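# Put the phone into its case with two arms

## Task

Get the phone inside its case so that it stays there without the robot holding it in place; then open the gripper, release it and move the arms away.

## Robot and tools

Robot: two six-joint arms, left_arm and right_arm, each ending in a parallel two-finger gripper. All reported poses use one shared scene frame. Its origin is on the table top midway between the arms, +z is up, +x points out over the table, and left_arm sits on the +y side (left_arm base near (-0.036, +0.276, 0) m, right_arm base near (+0.036, -0.286, 0) m). The arm names do not match image sides. Each gripper has its own axes: fingers point along its +z and close along its y. end_effector_position is the point between the finger pads, roughly 1 cm behind the tips. Reported hand positions can be somewhat off, more when the arm reaches far.

Row format, shared by execute_actions and move: one flat list of 14 numbers, each from -1 to 1, covering both arms even if only one moves. Order: left_arm dx, dy, dz, rx, ry, rz, opening, then right_arm dx, dy, dz, rx, ry, rz, opening. dx to rz are an offset, not a pose: a change from the gripper's measured pose, expressed in that gripper's own axes. Scale: 1.0 equals 0.6 m for dx, dy, dz and 180 degrees for the rotation; rx, ry, rz form a single rotation vector. Opening is absolute, not an offset: +1 is fully open (0.094 m), -1 is closed. Zeros for an arm's first six numbers ask it to stay put.

execute_actions(actions): a list of actions run in sequence. Each action is a table of at most 15 rows; each row lasts one control step of 1/30 s, and if fewer than 15 rows are given the last one repeats to fill the action. Every row in an action is an offset from the pose measured when that action began (for the first action of a call, the last pose a result showed), not from the row before. An empty list only returns the state and images.

move(target, speed, blocking): target is one 14-number row, offsets from the pose in the latest result showing one. Each gripper travels in a straight line to its target, both paths finishing together, lasting 0.5 to 10 s (cut off at 10 s). speed is the path top speed in m/s, 0.002 to 0.5, default 0.25; turning is capped at twice that in rad/s. Openings are sent when the move starts. Paths ignore obstacles and the other arm, and grippers may lag, drift or overshoot speed, notably with a nearly straight arm. Faster contact hits harder, and aiming farther beyond a contact presses harder. blocking=false returns after 0.5 s while motion continues; then only wait or stop are accepted until a result shows the move ended. The extra move: line reports the ending (done, off_target, moving, held, fault), which limits acted (paced = pose clipped; held = a check blocked steps, after which the arm may surge), plus each gripper's distance to its target.

wait(seconds): 0 to 10; the arms keep their last command, a running move continues, and it returns early when the move ends. stop(): brakes a running move; a fast arm needs braking room, and fingers keep moving. zoom_image(camera, region): region [x0, y0, x1, y1] in pixels of that camera's last image, at most 504 by 504. Cameras: cam_head_left, cam_head_right, cam_high, cam_low (504x504), cam_left_wrist, cam_right_wrist (616x616 fisheye); calibration lines give K and T_world_to_cam, with small per-scene errors. read_manual returns licence text only. finished_scene(scene) ends the current scene, given its number; it is final, so call it only after the phone is settled in its case and the grippers have let go.

Controller behavior: each step, the commanded pose is clipped to within 70 mm and 16 degrees of the measured pose, then reached by damped inverse kinematics, favoring position over orientation. A far target may need several actions; after an action the arm stops at the last clipped pose, so send the remainder next. Hand target lines show where the controller now drives each gripper. Arms usually end a centimetre or more low, and repeated zero offsets can let them sag; to hold an arm, send the correcting offset back to its wanted pose in the first call of a reply and zeros afterward, aiming higher if it still droops. Elbows stop just short of straight. A pose unreachable line means the clearance check altered or blocked that arm's command; HELD in step readings marks steps where an arm's row was held back.

Gripping: grip_measured is the measured opening on the command scale (the final Joint positions number is metres). To hold something, command an opening below grip_measured, about 0.03 lower for a firm grip, less for a gentle one. Readings may be off by about 1 mm. Pad force tops out near 50 to 62 N; very thin parts get less, and first contact can spike.

Safety: do not drop the phone, slam it, or push things hard; never knock a rigid object off the table. Keep the arms from colliding or pressing on each other. A loose object may occasionally get nudged by an outside push. Holding loads heats motors: MOTOR HOT appears at 75 C, the arm halts for 10 s at 90 C, and at 100 C it goes limp and falls (OVER-TEMPERATURE FAULT). Joint torque readings are noisy and offset. The simulation runs while you compose replies, holding the last command. Less robot time and smooth, low-effort motion are better.

Each tool is called by a JSON object that holds its "method" and its "body".

## Session

{"method": "execute_actions", "body": {"actions": []}}

Scene clock: 0.00 s.
left_arm: end_effector_position=(-0.0681, -0.1551, +0.1574) grip_measured=+1.000 end_effector_quat_wxyz=(-0.162, +0.175, +0.727, -0.644) | right_arm: end_effector_position=(+0.1724, -0.5917, +0.3278) grip_measured=+1.000 end_effector_quat_wxyz=(+0.049, +0.301, +0.875, -0.377)
Joint positions: left_arm=[-1.313  1.669  0.562  0.959  0.653 -1.49   0.094] | right_arm=[-1.025  1.473  1.79  -1.351  0.596 -0.356  0.094]
Joint velocities: left_arm=[ 0.007 -0.007 -0.012 -0.022 -0.007  0.007  0.   ] | right_arm=[-0.012 -0.007  0.002  0.051 -0.037  0.022  0.   ]
Joint torques (N m, as the arm reports them, + toward a larger angle): no reading
Hand target (left_arm): -0.068, -0.156, +0.159; -0.161, +0.177, +0.726, -0.645
Hand target (right_arm): +0.171, -0.592, +0.336; +0.059, +0.307, +0.868, -0.387

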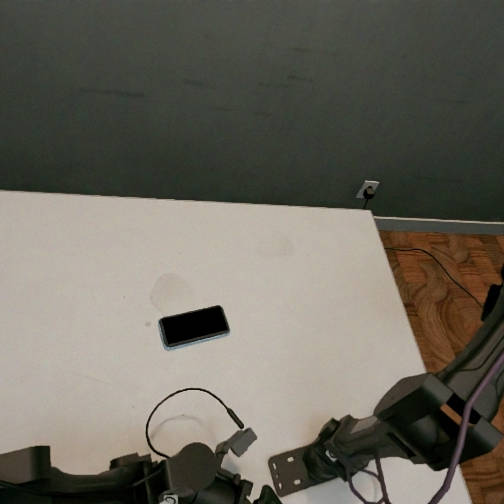

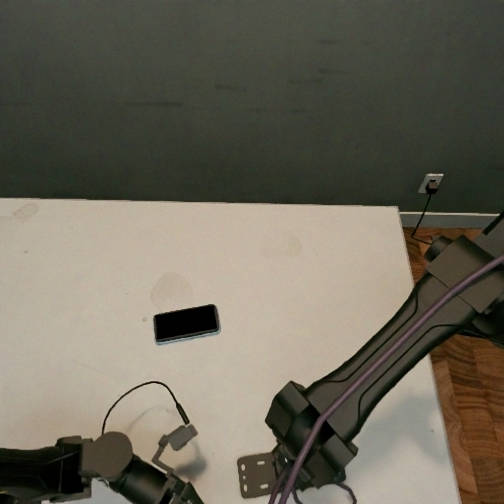

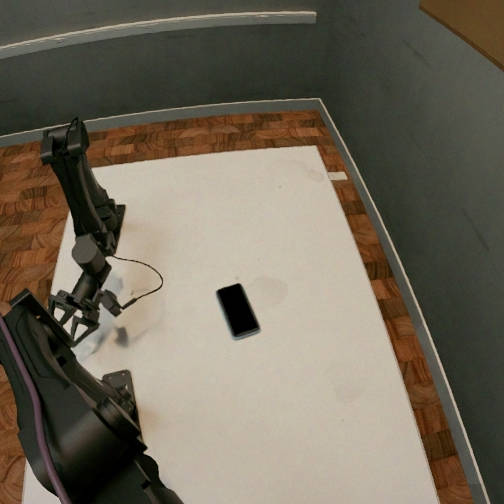

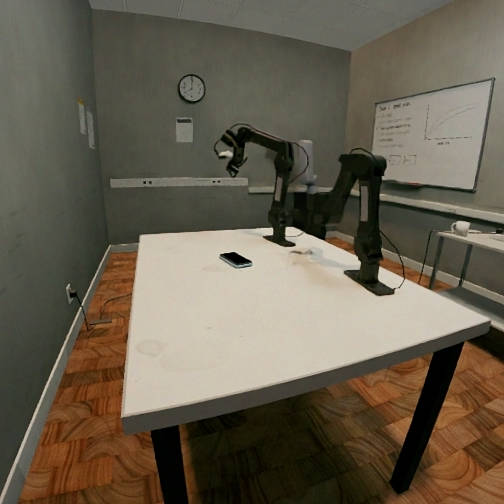

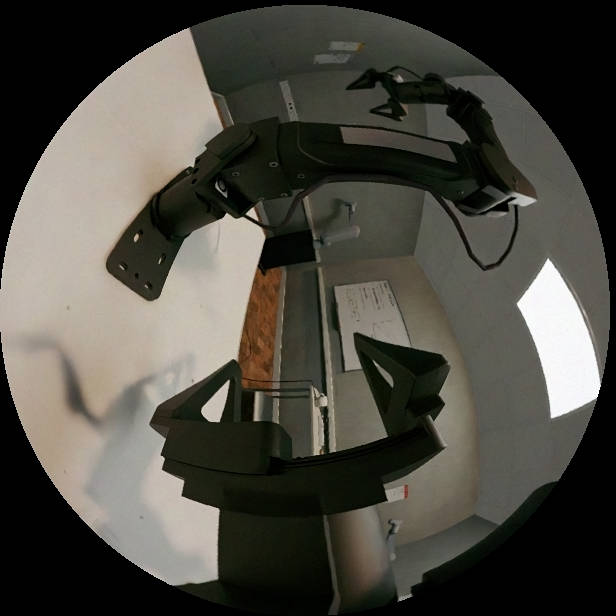

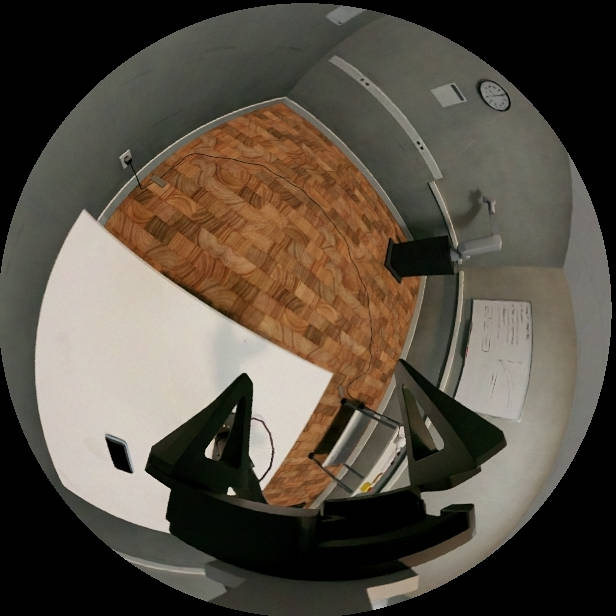

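{"method": "zoom_image", "body": {"camera": "cam_head_left", "region": [130, 270, 270, 380]}}

{"method": "zoom_image", "body": {"camera": "cam_low", "region": [190, 220, 350, 300]}}

{"method": "zoom_image", "body": {"camera": "cam_high", "region": [40, 240, 300, 400]}}

Region (130, 270, 270, 380) of cam_head_left's 504x504 image, scaled by 3.600, with more detail than that image has; it fills the top 396 rows of this view, and the rest is white.

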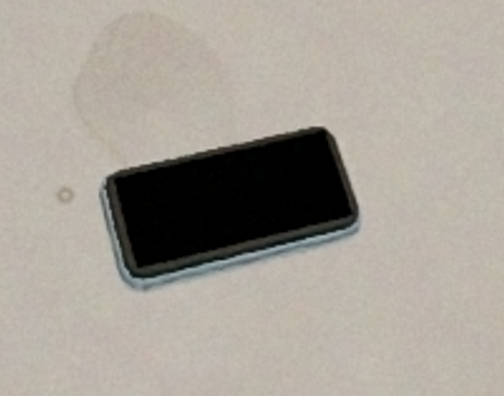

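Region (190, 220, 350, 300) of cam_low's 504x504 image, scaled by 3.150, with more detail than that image has.

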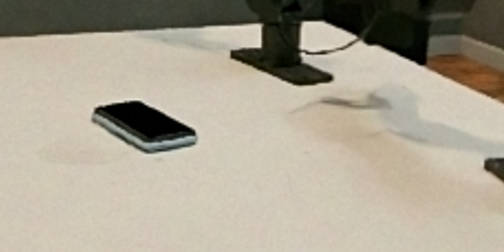

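Region (40, 240, 300, 400) of cam_high's 504x504 image, scaled by 1.938, with more detail than that image has; it fills the top 310 rows of this view, and the rest is white.

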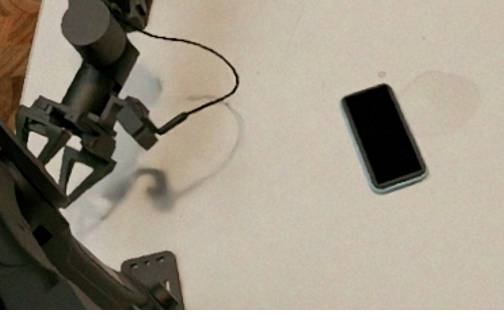

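{"method": "move", "body": {"target": [0.19,-0.06,-0.19,0,0,0,1, 0,0,0,0,0,0,1]}}

{"method": "move", "body": {"target": [0,0,0,0,0,0,1, 0.352,0.793,-0.439,-0.256,0.003,-0.271,1], "speed": 0.3}}

Scene clock: 2.67 s.
left_arm: end_effector_position=(-0.1186, -0.0049, +0.2030) grip_measured=+1.000 end_effector_quat_wxyz=(-0.169, +0.168, +0.729, -0.641) | right_arm: end_effector_position=(+0.1724, -0.5917, +0.3278) grip_measured=+1.000 end_effector_quat_wxyz=(+0.049, +0.301, +0.875, -0.377)
Joint positions: left_arm=[-1.503  0.619  0.228  0.256  0.465 -1.54   0.094] | right_arm=[-1.025  1.473  1.79  -1.351  0.596 -0.356  0.094]
Joint velocities: left_arm=[ 0.002 -0.002  0.017 -0.051 -0.051 -0.095  0.   ] | right_arm=[-0.002  0.017  0.012  0.037  0.095  0.095  0.   ]
Joint torques (N m, as the arm reports them, + toward a larger angle): left_arm=[-0.84 -0.8  11.7   1.92  0.03  0.09] | right_arm=[-0.07 -4.42  5.99  1.01  0.32  0.01]
Hand target (left_arm): -0.120, -0.005, +0.212; -0.165, +0.173, +0.726, -0.645
Hand target (right_arm): +0.172, -0.592, +0.328; +0.049, +0.301, +0.875, -0.377
Off the commanded pose (left_arm): 0.005 m, 1 deg.
Off the commanded pose (right_arm): 0.000 m, 0 deg.
move: done
camera_calibration (this result's frames):
cam_left_wrist: T_world_to_cam=[[-0.167244, 0.0471797, 0.984786, -0.227924], [-0.574713, 0.806931, -0.136261, 0.00298897], [-0.801083, -0.588758, -0.10784, 0.0496794], [0, 0, 0, 1]] pos_world=[0.00339629, 0.0375906, 0.230221]

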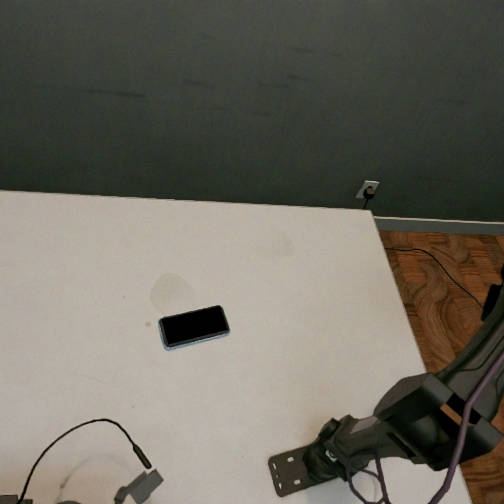

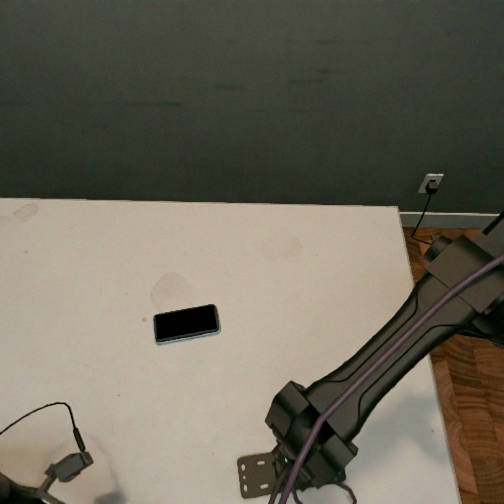

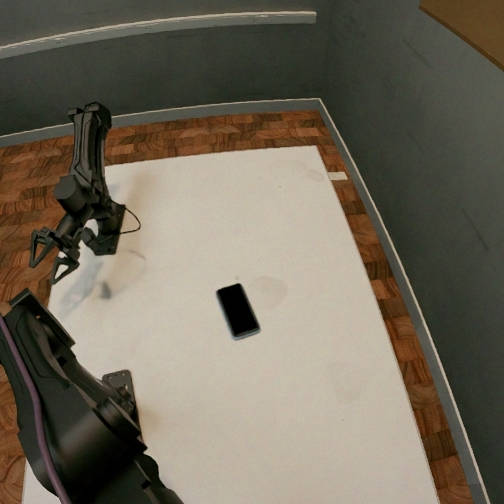

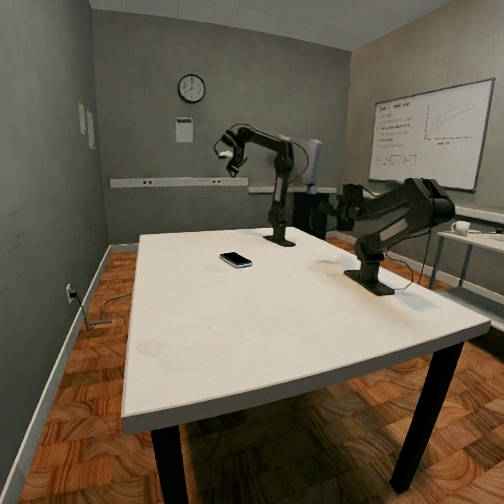

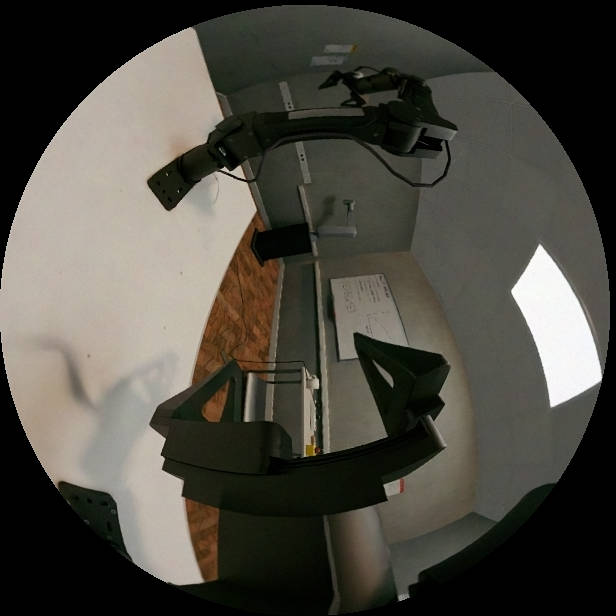

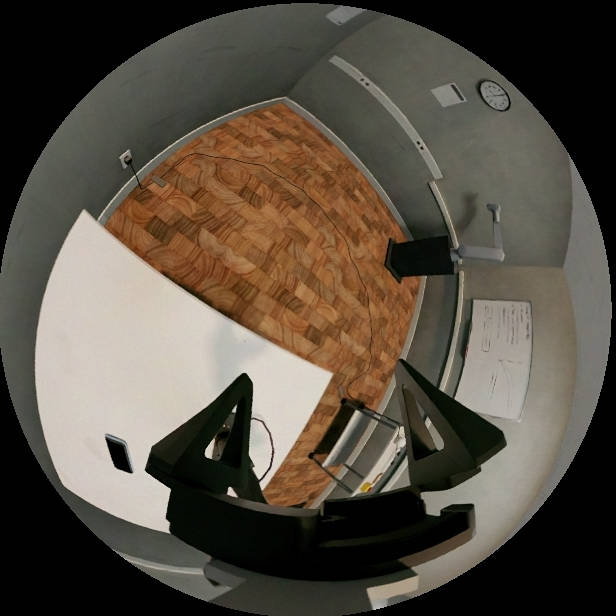

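Scene clock: 5.20 s.
left_arm: end_effector_position=(-0.1186, -0.0048, +0.2029) grip_measured=+1.000 end_effector_quat_wxyz=(-0.169, +0.168, +0.729, -0.641) | right_arm: end_effector_position=(+0.3020, -0.0704, +0.1275) grip_measured=+1.000 end_effector_quat_wxyz=(-0.029, -0.113, +0.992, -0.043)
Joint positions: left_arm=[-1.503  0.619  0.228  0.255  0.465 -1.54   0.094] | right_arm=[ 0.523  1.938  1.737 -1.466  0.039  0.475  0.094]
Joint velocities: left_arm=[ 0.002  0.002  0.002 -0.007 -0.022 -0.007  0.   ] | right_arm=[ 0.012 -0.002 -0.002 -0.051  0.022  0.007  0.   ]
Joint torques (N m, as the arm reports them, + toward a larger angle): left_arm=[-0.03  0.23  9.17  2.14  0.07 -0.02] | right_arm=[ 0.28 -9.61  9.09  0.18  0.   -0.09]
Hand target (left_arm): -0.119, -0.005, +0.203; -0.169, +0.168, +0.729, -0.641
Hand target (right_arm): +0.310, -0.061, +0.139; -0.006, -0.118, +0.993, -0.023
Off the commanded pose (left_arm): 0.000 m, 0 deg.
Off the commanded pose (right_arm): 0.028 m, 6 deg.
move: off_target (right_arm)
camera_calibration (this result's frames):
cam_left_wrist: T_world_to_cam=[[-0.16725, 0.046804, 0.984803, -0.227845], [-0.574712, 0.806983, -0.135957, 0.00290619], [-0.801083, -0.588717, -0.108069, 0.0497239], [0, 0, 0, 1]] pos_world=[0.00339632, 0.0375921, 0.230151]
cam_right_wrist: T_world_to_cam=[[0.0681093, -0.995959, 0.0585318, -0.0851447], [-0.793259, -0.0184803, 0.608604, 0.20454], [-0.605063, -0.0878824, -0.791312, 0.376643], [0, 0, 0, 1]] pos_world=[0.395945, -0.0479204, 0.178542]

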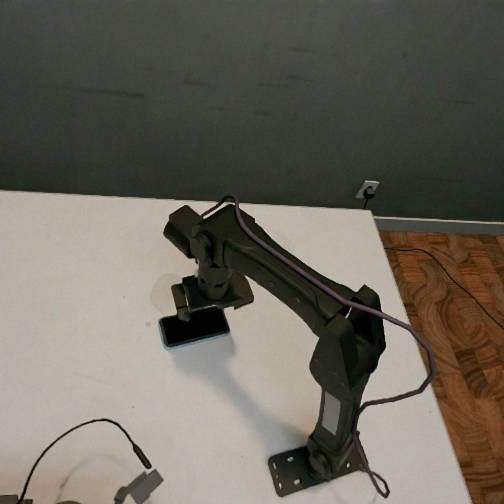

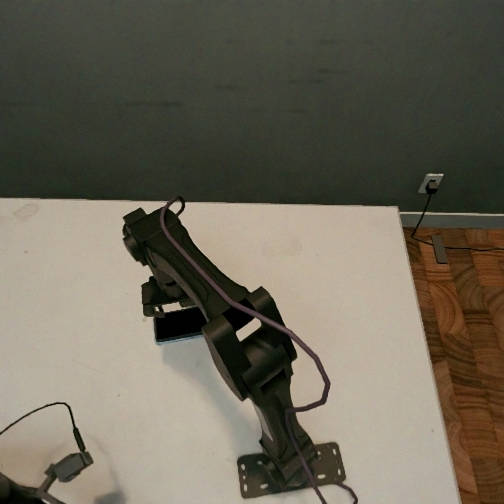

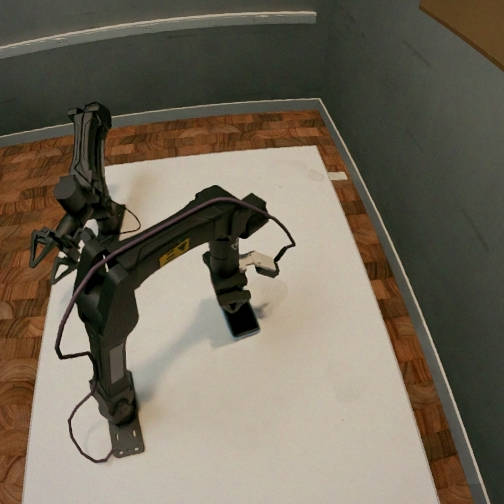

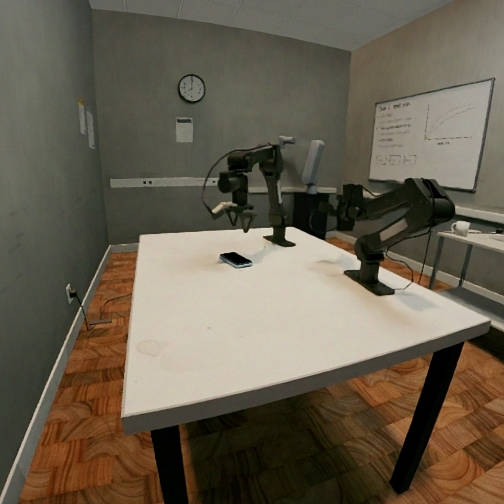

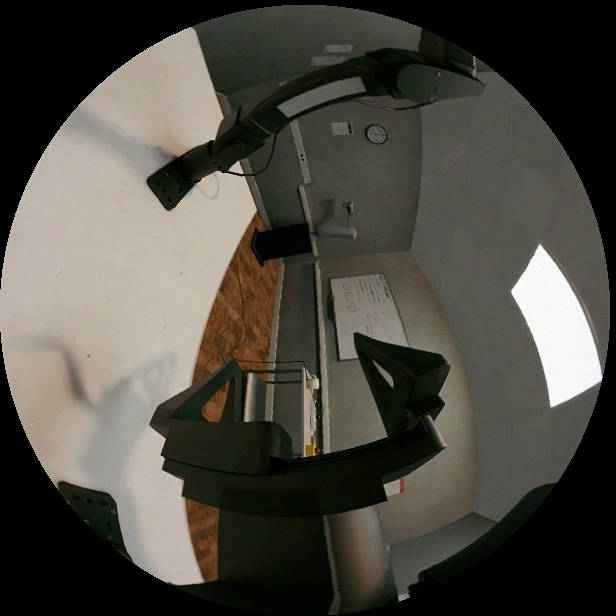

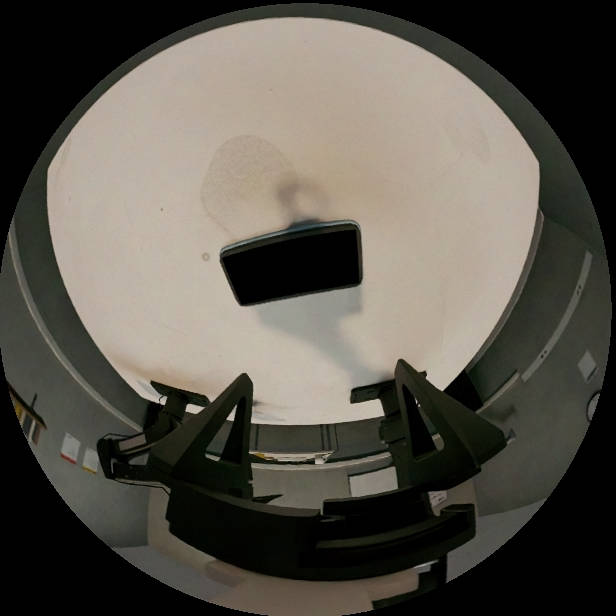

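{"method": "zoom_image", "body": {"camera": "cam_right_wrist", "region": [200, 200, 380, 320]}}

{"method": "zoom_image", "body": {"camera": "cam_low", "region": [205, 200, 275, 275]}}

Region (200, 200, 380, 320) of cam_right_wrist's 616x616 image, scaled by 2.800, with more detail than that image has.

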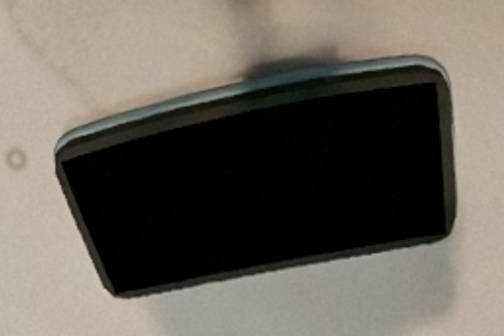

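Region (205, 200, 275, 275) of cam_low's 504x504 image, scaled by 6.720, with more detail than that image has; it fills the left 470 columns of this view, and the rest is white.

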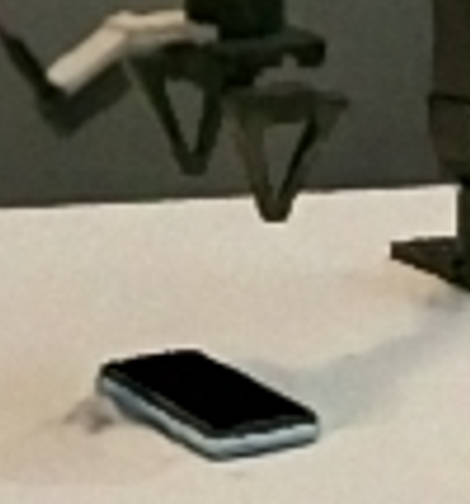

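{"method": "move", "body": {"target": [0,0,0,0,0,0,1, -0.012,0.027,0.095,-0.025,-0.022,-0.003,1], "speed": 0.15}}

{"method": "zoom_image", "body": {"camera": "cam_low", "region": [205, 215, 275, 275]}}

{"method": "zoom_image", "body": {"camera": "cam_high", "region": [190, 260, 290, 350]}}

Scene clock: 7.90 s.
left_arm: end_effector_position=(-0.1186, -0.0048, +0.2029) grip_measured=+1.000 end_effector_quat_wxyz=(-0.169, +0.168, +0.729, -0.641) | right_arm: end_effector_position=(+0.3037, -0.0618, +0.0627) grip_measured=+1.000 end_effector_quat_wxyz=(-0.012, -0.112, +0.994, -0.013)
Joint positions: left_arm=[-1.503  0.619  0.228  0.255  0.465 -1.54   0.094] | right_arm=[ 0.523  1.928  1.468 -1.145  0.009  0.475  0.094]
Joint velocities: left_arm=[ 0.012 -0.007  0.007  0.051  0.007 -0.022  0.   ] | right_arm=[-0.002  0.007  0.012  0.007  0.007 -0.007  0.   ]
Joint torques (N m, as the arm reports them, + toward a larger angle): left_arm=[-0.02  0.22  9.15  2.14  0.06 -0.02] | right_arm=[  0.22 -11.07   4.86   0.3    0.05  -0.08]
Hand target (left_arm): -0.119, -0.005, +0.203; -0.169, +0.168, +0.729, -0.641
Hand target (right_arm): +0.303, -0.058, +0.069; +0.001, -0.118, +0.993, -0.001
Off the commanded pose (left_arm): 0.000 m, 0 deg.
Off the commanded pose (right_arm): 0.007 m, 2 deg.
move: done
camera_calibration (this result's frames):
cam_left_wrist: T_world_to_cam=[[-0.16725, 0.046804, 0.984803, -0.227845], [-0.574712, 0.806983, -0.135957, 0.00290619], [-0.801083, -0.588717, -0.108069, 0.0497239], [0, 0, 0, 1]] pos_world=[0.00339632, 0.0375921, 0.230151]
cam_right_wrist: T_world_to_cam=[[0.0653382, -0.99786, -0.00252149, -0.068359], [-0.809864, -0.0545044, 0.58408, 0.249945], [-0.582967, -0.0361206, -0.811692, 0.324899], [0, 0, 0, 1]] pos_world=[0.396293, -0.042854, 0.117558]

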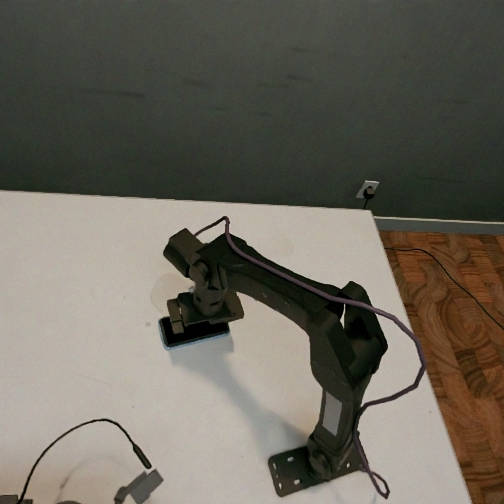

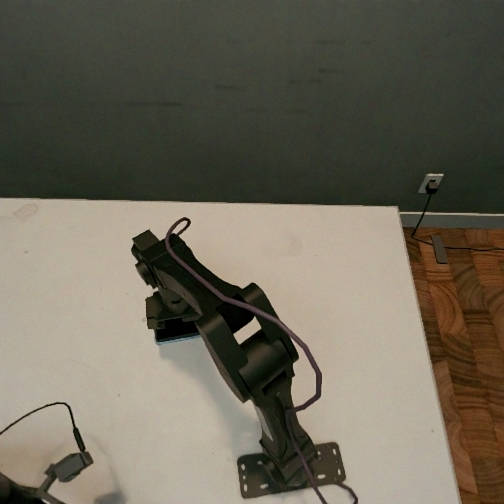

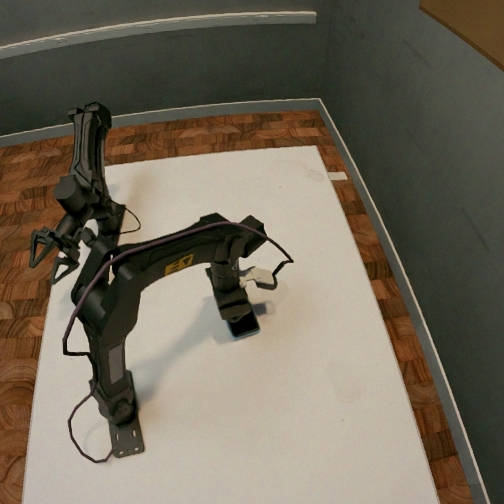

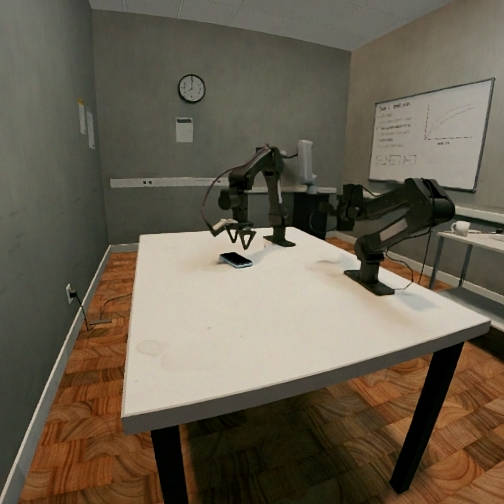

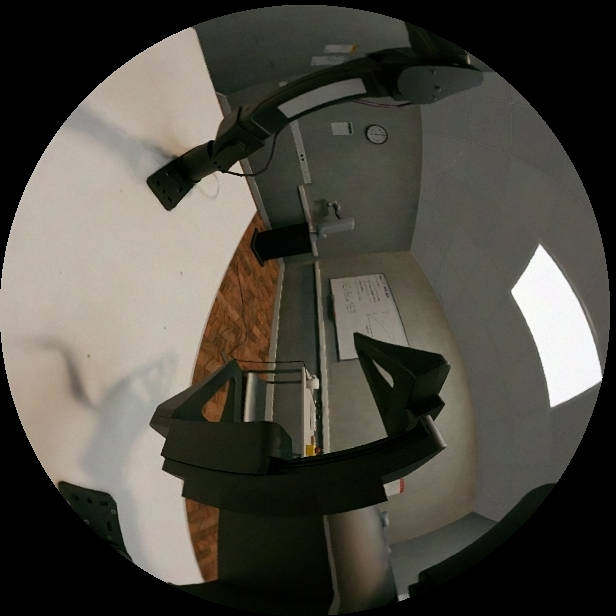

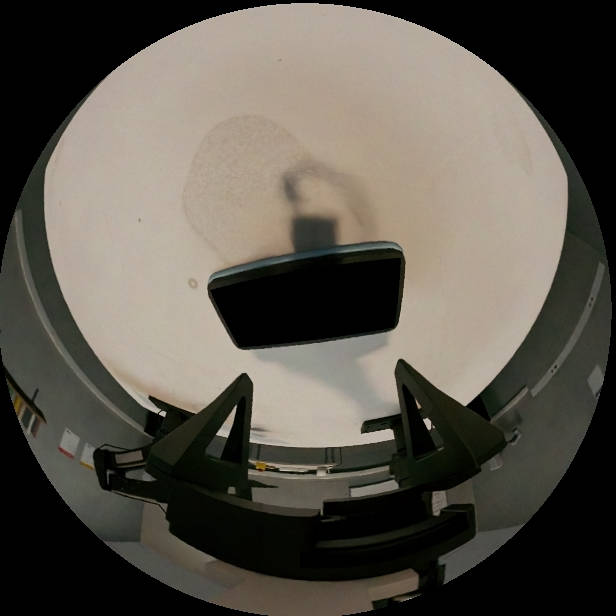

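Region (205, 215, 275, 275) of cam_low's 504x504 image, scaled by 7.200, with more detail than that image has; it fills the top 432 rows of this view, and the rest is white.

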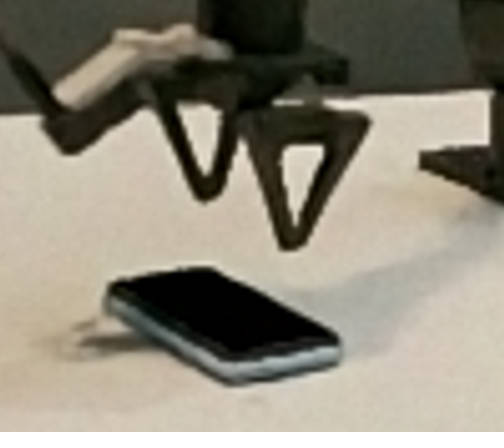

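Region (190, 260, 290, 350) of cam_high's 504x504 image, scaled by 5.040, with more detail than that image has; it fills the top 454 rows of this view, and the rest is white.

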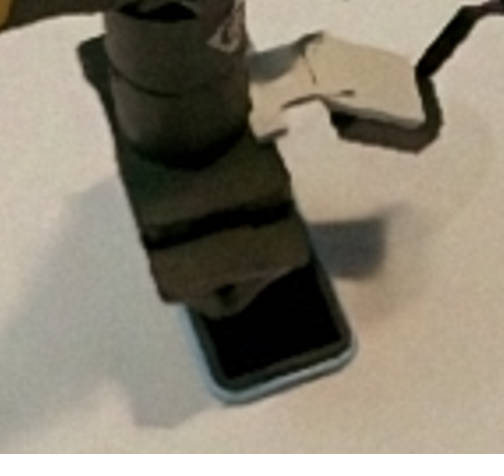

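{"method": "move", "body": {"target": [0,0,0,0,0,0,1, -0.038,0.008,0.028,-0.008,-0.008,0,1], "speed": 0.08}}

{"method": "zoom_image", "body": {"camera": "cam_low", "region": [205, 215, 275, 275]}}

{"method": "zoom_image", "body": {"camera": "cam_high", "region": [190, 260, 290, 350]}}

Scene clock: 9.33 s.
left_arm: end_effector_position=(-0.1186, -0.0048, +0.2029) grip_measured=+1.000 end_effector_quat_wxyz=(-0.169, +0.168, +0.729, -0.641) | right_arm: end_effector_position=(+0.3137, -0.0594, +0.0399) grip_measured=+1.000 end_effector_quat_wxyz=(-0.018, -0.111, +0.994, -0.015)
Joint positions: left_arm=[-1.503  0.619  0.228  0.255  0.465 -1.54   0.094] | right_arm=[ 0.508  1.994  1.468 -1.09   0.005  0.462  0.094]
Joint velocities: left_arm=[-0.012 -0.017 -0.012 -0.022 -0.022  0.081  0.   ] | right_arm=[-0.012 -0.007 -0.017  0.007 -0.007 -0.022  0.   ]
Joint torques (N m, as the arm reports them, + toward a larger angle): left_arm=[ 0.    0.23  9.16  2.14  0.07 -0.02] | right_arm=[-0.75 -9.46  7.92  0.29 -0.02 -0.11]
Hand target (left_arm): -0.119, -0.005, +0.203; -0.169, +0.168, +0.729, -0.641
Hand target (right_arm): +0.325, -0.053, +0.046; -0.001, -0.112, +0.994, +0.001
Off the commanded pose (left_arm): 0.000 m, 0 deg.
Off the commanded pose (right_arm): 0.014 m, 3 deg.
move: off_target (right_arm)
camera_calibration (this result's frames):
cam_left_wrist: T_world_to_cam=[[-0.16725, 0.046804, 0.984803, -0.227845], [-0.574712, 0.806983, -0.135957, 0.00290619], [-0.801083, -0.588717, -0.108069, 0.0497239], [0, 0, 0, 1]] pos_world=[0.00339632, 0.0375921, 0.230151]
cam_right_wrist: T_world_to_cam=[[0.0628971, -0.99802, 0.000848875, -0.0660335], [-0.803465, -0.0501313, 0.593237, 0.269373], [-0.59202, -0.0379949, -0.805027, 0.314809], [0, 0, 0, 1]] pos_world=[0.406959, -0.0404375, 0.0936836]

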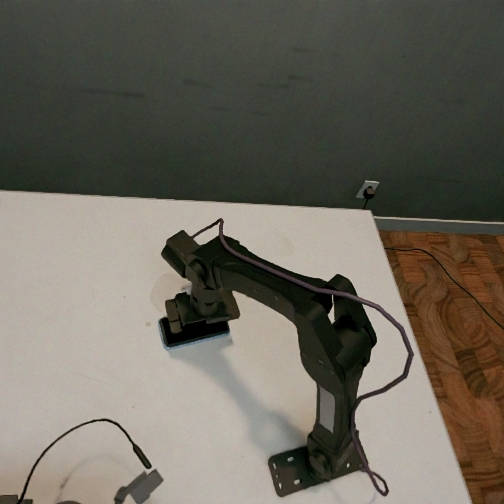

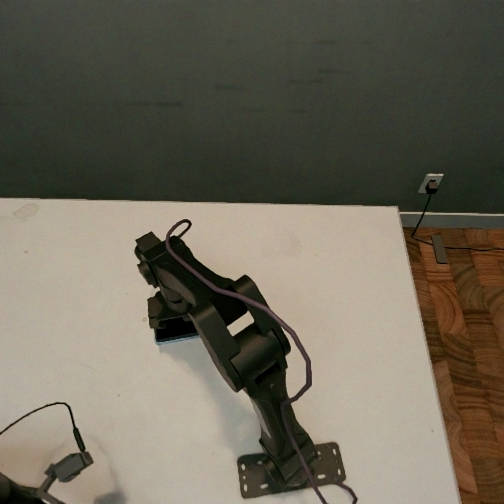

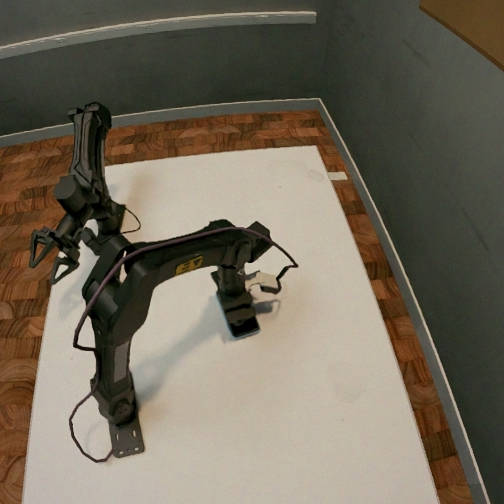

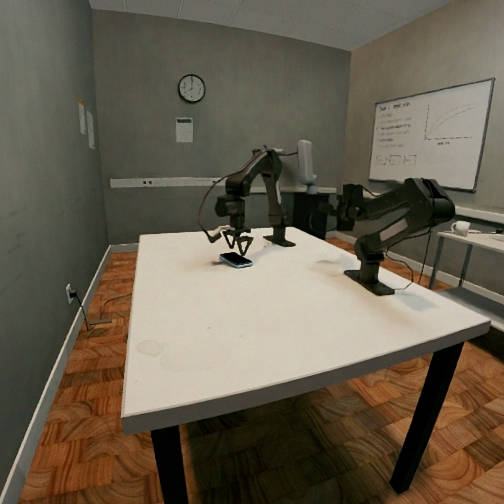

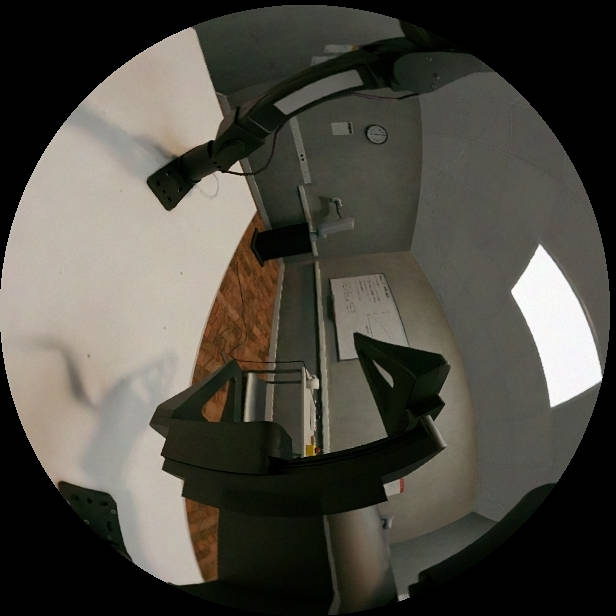

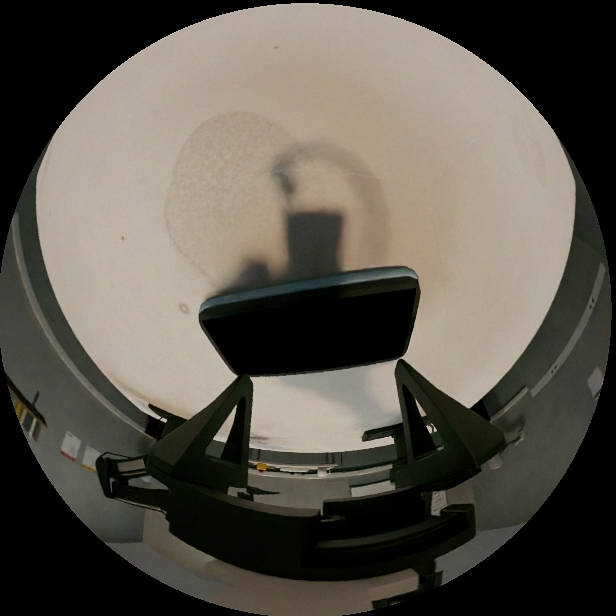

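Region (205, 215, 275, 275) of cam_low's 504x504 image, scaled by 7.200, with more detail than that image has; it fills the top 432 rows of this view, and the rest is white.

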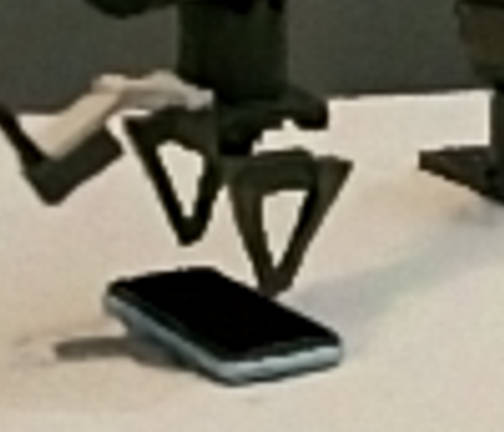

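Region (190, 260, 290, 350) of cam_high's 504x504 image, scaled by 5.040, with more detail than that image has; it fills the top 454 rows of this view, and the rest is white.

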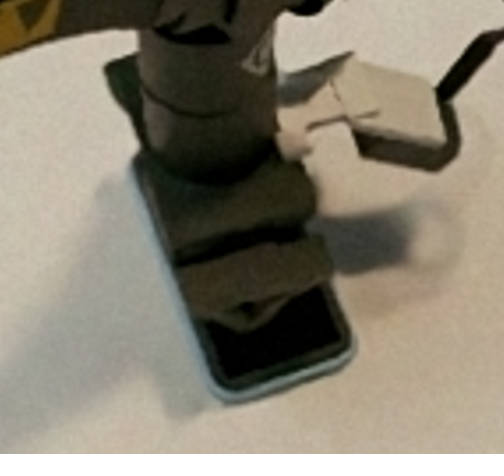

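{"method": "move", "body": {"target": [0,0,0,0,0,0,1, -0.045,0.005,-0.015,-0.01,-0.01,0,1], "speed": 0.08}}

{"method": "zoom_image", "body": {"camera": "cam_low", "region": [205, 215, 275, 275]}}

{"method": "zoom_image", "body": {"camera": "cam_right_wrist", "region": [170, 240, 450, 420]}}

Scene clock: 10.63 s.
left_arm: end_effector_position=(-0.1186, -0.0048, +0.2029) grip_measured=+1.000 end_effector_quat_wxyz=(-0.169, +0.168, +0.729, -0.641) | right_arm: end_effector_position=(+0.3327, -0.0540, +0.0409) grip_measured=+1.000 end_effector_quat_wxyz=(-0.010, -0.109, +0.994, -0.005)
Joint positions: left_arm=[-1.503  0.619  0.228  0.255  0.465 -1.54   0.094] | right_arm=[ 0.484  2.038  1.538 -1.092 -0.001  0.443  0.094]
Joint velocities: left_arm=[-0.002  0.017 -0.017 -0.007 -0.037  0.022  0.   ] | right_arm=[ 0.002 -0.002 -0.017  0.022 -0.037 -0.051  0.   ]
Joint torques (N m, as the arm reports them, + toward a larger angle): left_arm=[ 0.    0.23  9.17  2.14  0.07 -0.01] | right_arm=[-0.68 -9.36  8.96  0.   -0.02 -0.12]
Hand target (left_arm): -0.119, -0.005, +0.203; -0.169, +0.168, +0.729, -0.641
Hand target (right_arm): +0.339, -0.051, +0.048; -0.004, -0.111, +0.994, +0.003
Off the commanded pose (left_arm): 0.000 m, 0 deg.
Off the commanded pose (right_arm): 0.011 m, 1 deg.
move: off_target (right_arm)
camera_calibration (this result's frames):
cam_left_wrist: T_world_to_cam=[[-0.16725, 0.046804, 0.984803, -0.227845], [-0.574712, 0.806983, -0.135957, 0.00290619], [-0.801083, -0.588717, -0.108069, 0.0497239], [0, 0, 0, 1]] pos_world=[0.00339632, 0.0375921, 0.230151]
cam_right_wrist: T_world_to_cam=[[0.0589901, -0.998082, -0.01878, -0.059717], [-0.812087, -0.0589209, 0.580554, 0.287162], [-0.580547, -0.018996, -0.814005, 0.324604], [0, 0, 0, 1]] pos_world=[0.425171, -0.0365164, 0.0963946]

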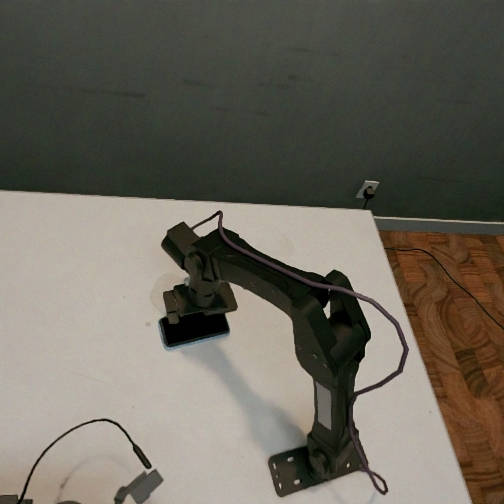

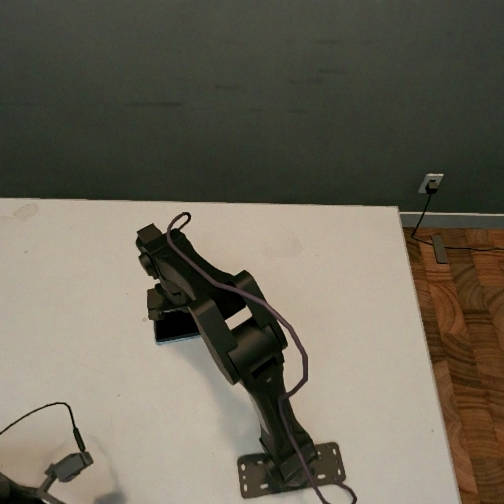

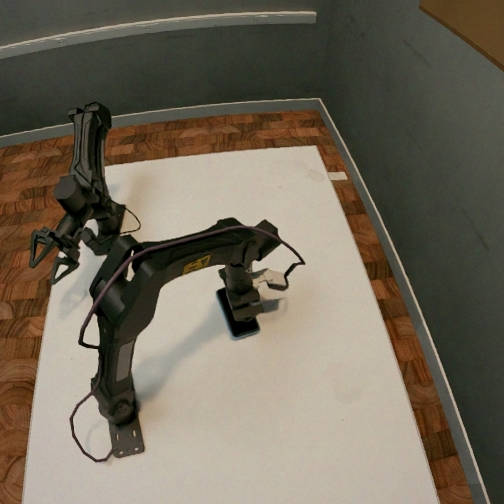

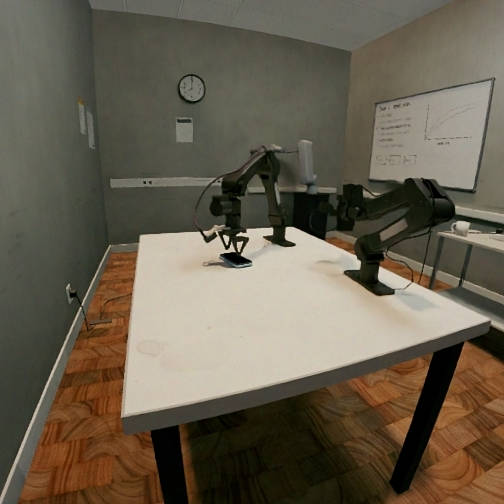

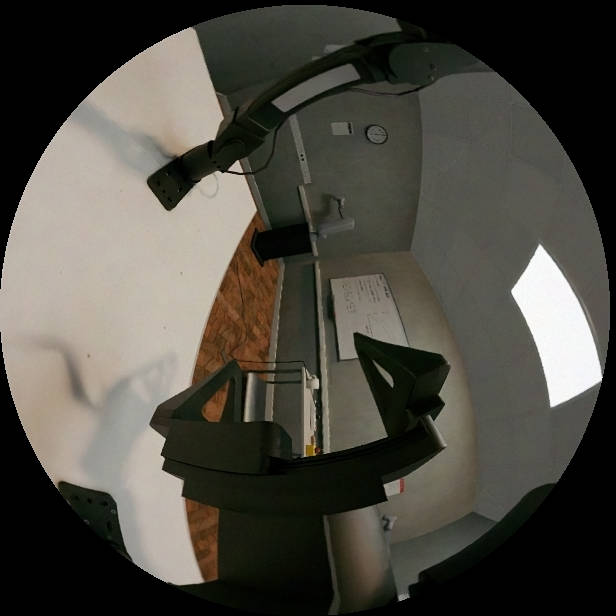

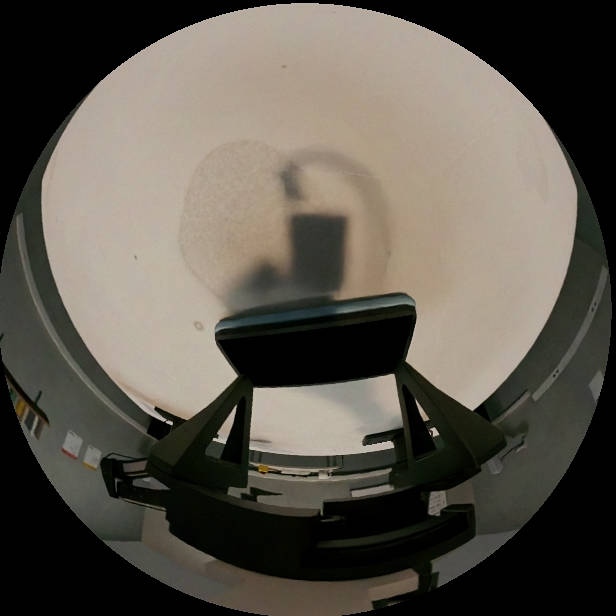

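Region (205, 215, 275, 275) of cam_low's 504x504 image, scaled by 7.200, with more detail than that image has; it fills the top 432 rows of this view, and the rest is white.

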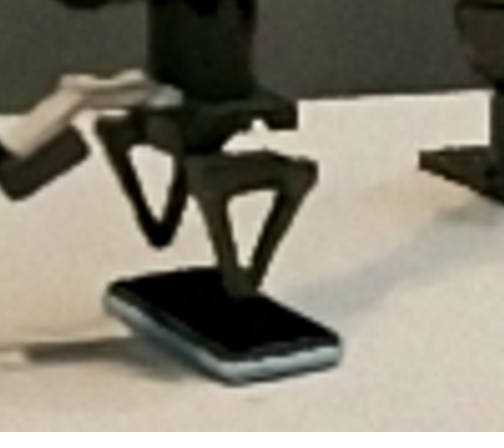

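Region (170, 240, 450, 420) of cam_right_wrist's 616x616 image, scaled by 1.800, with more detail than that image has; it fills the top 324 rows of this view, and the rest is white.

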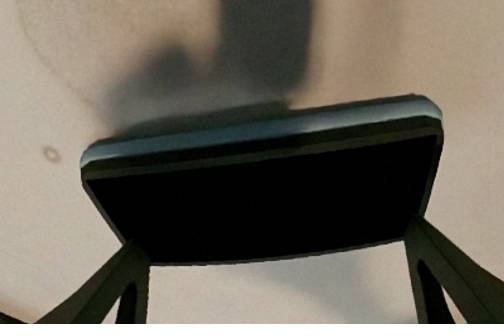

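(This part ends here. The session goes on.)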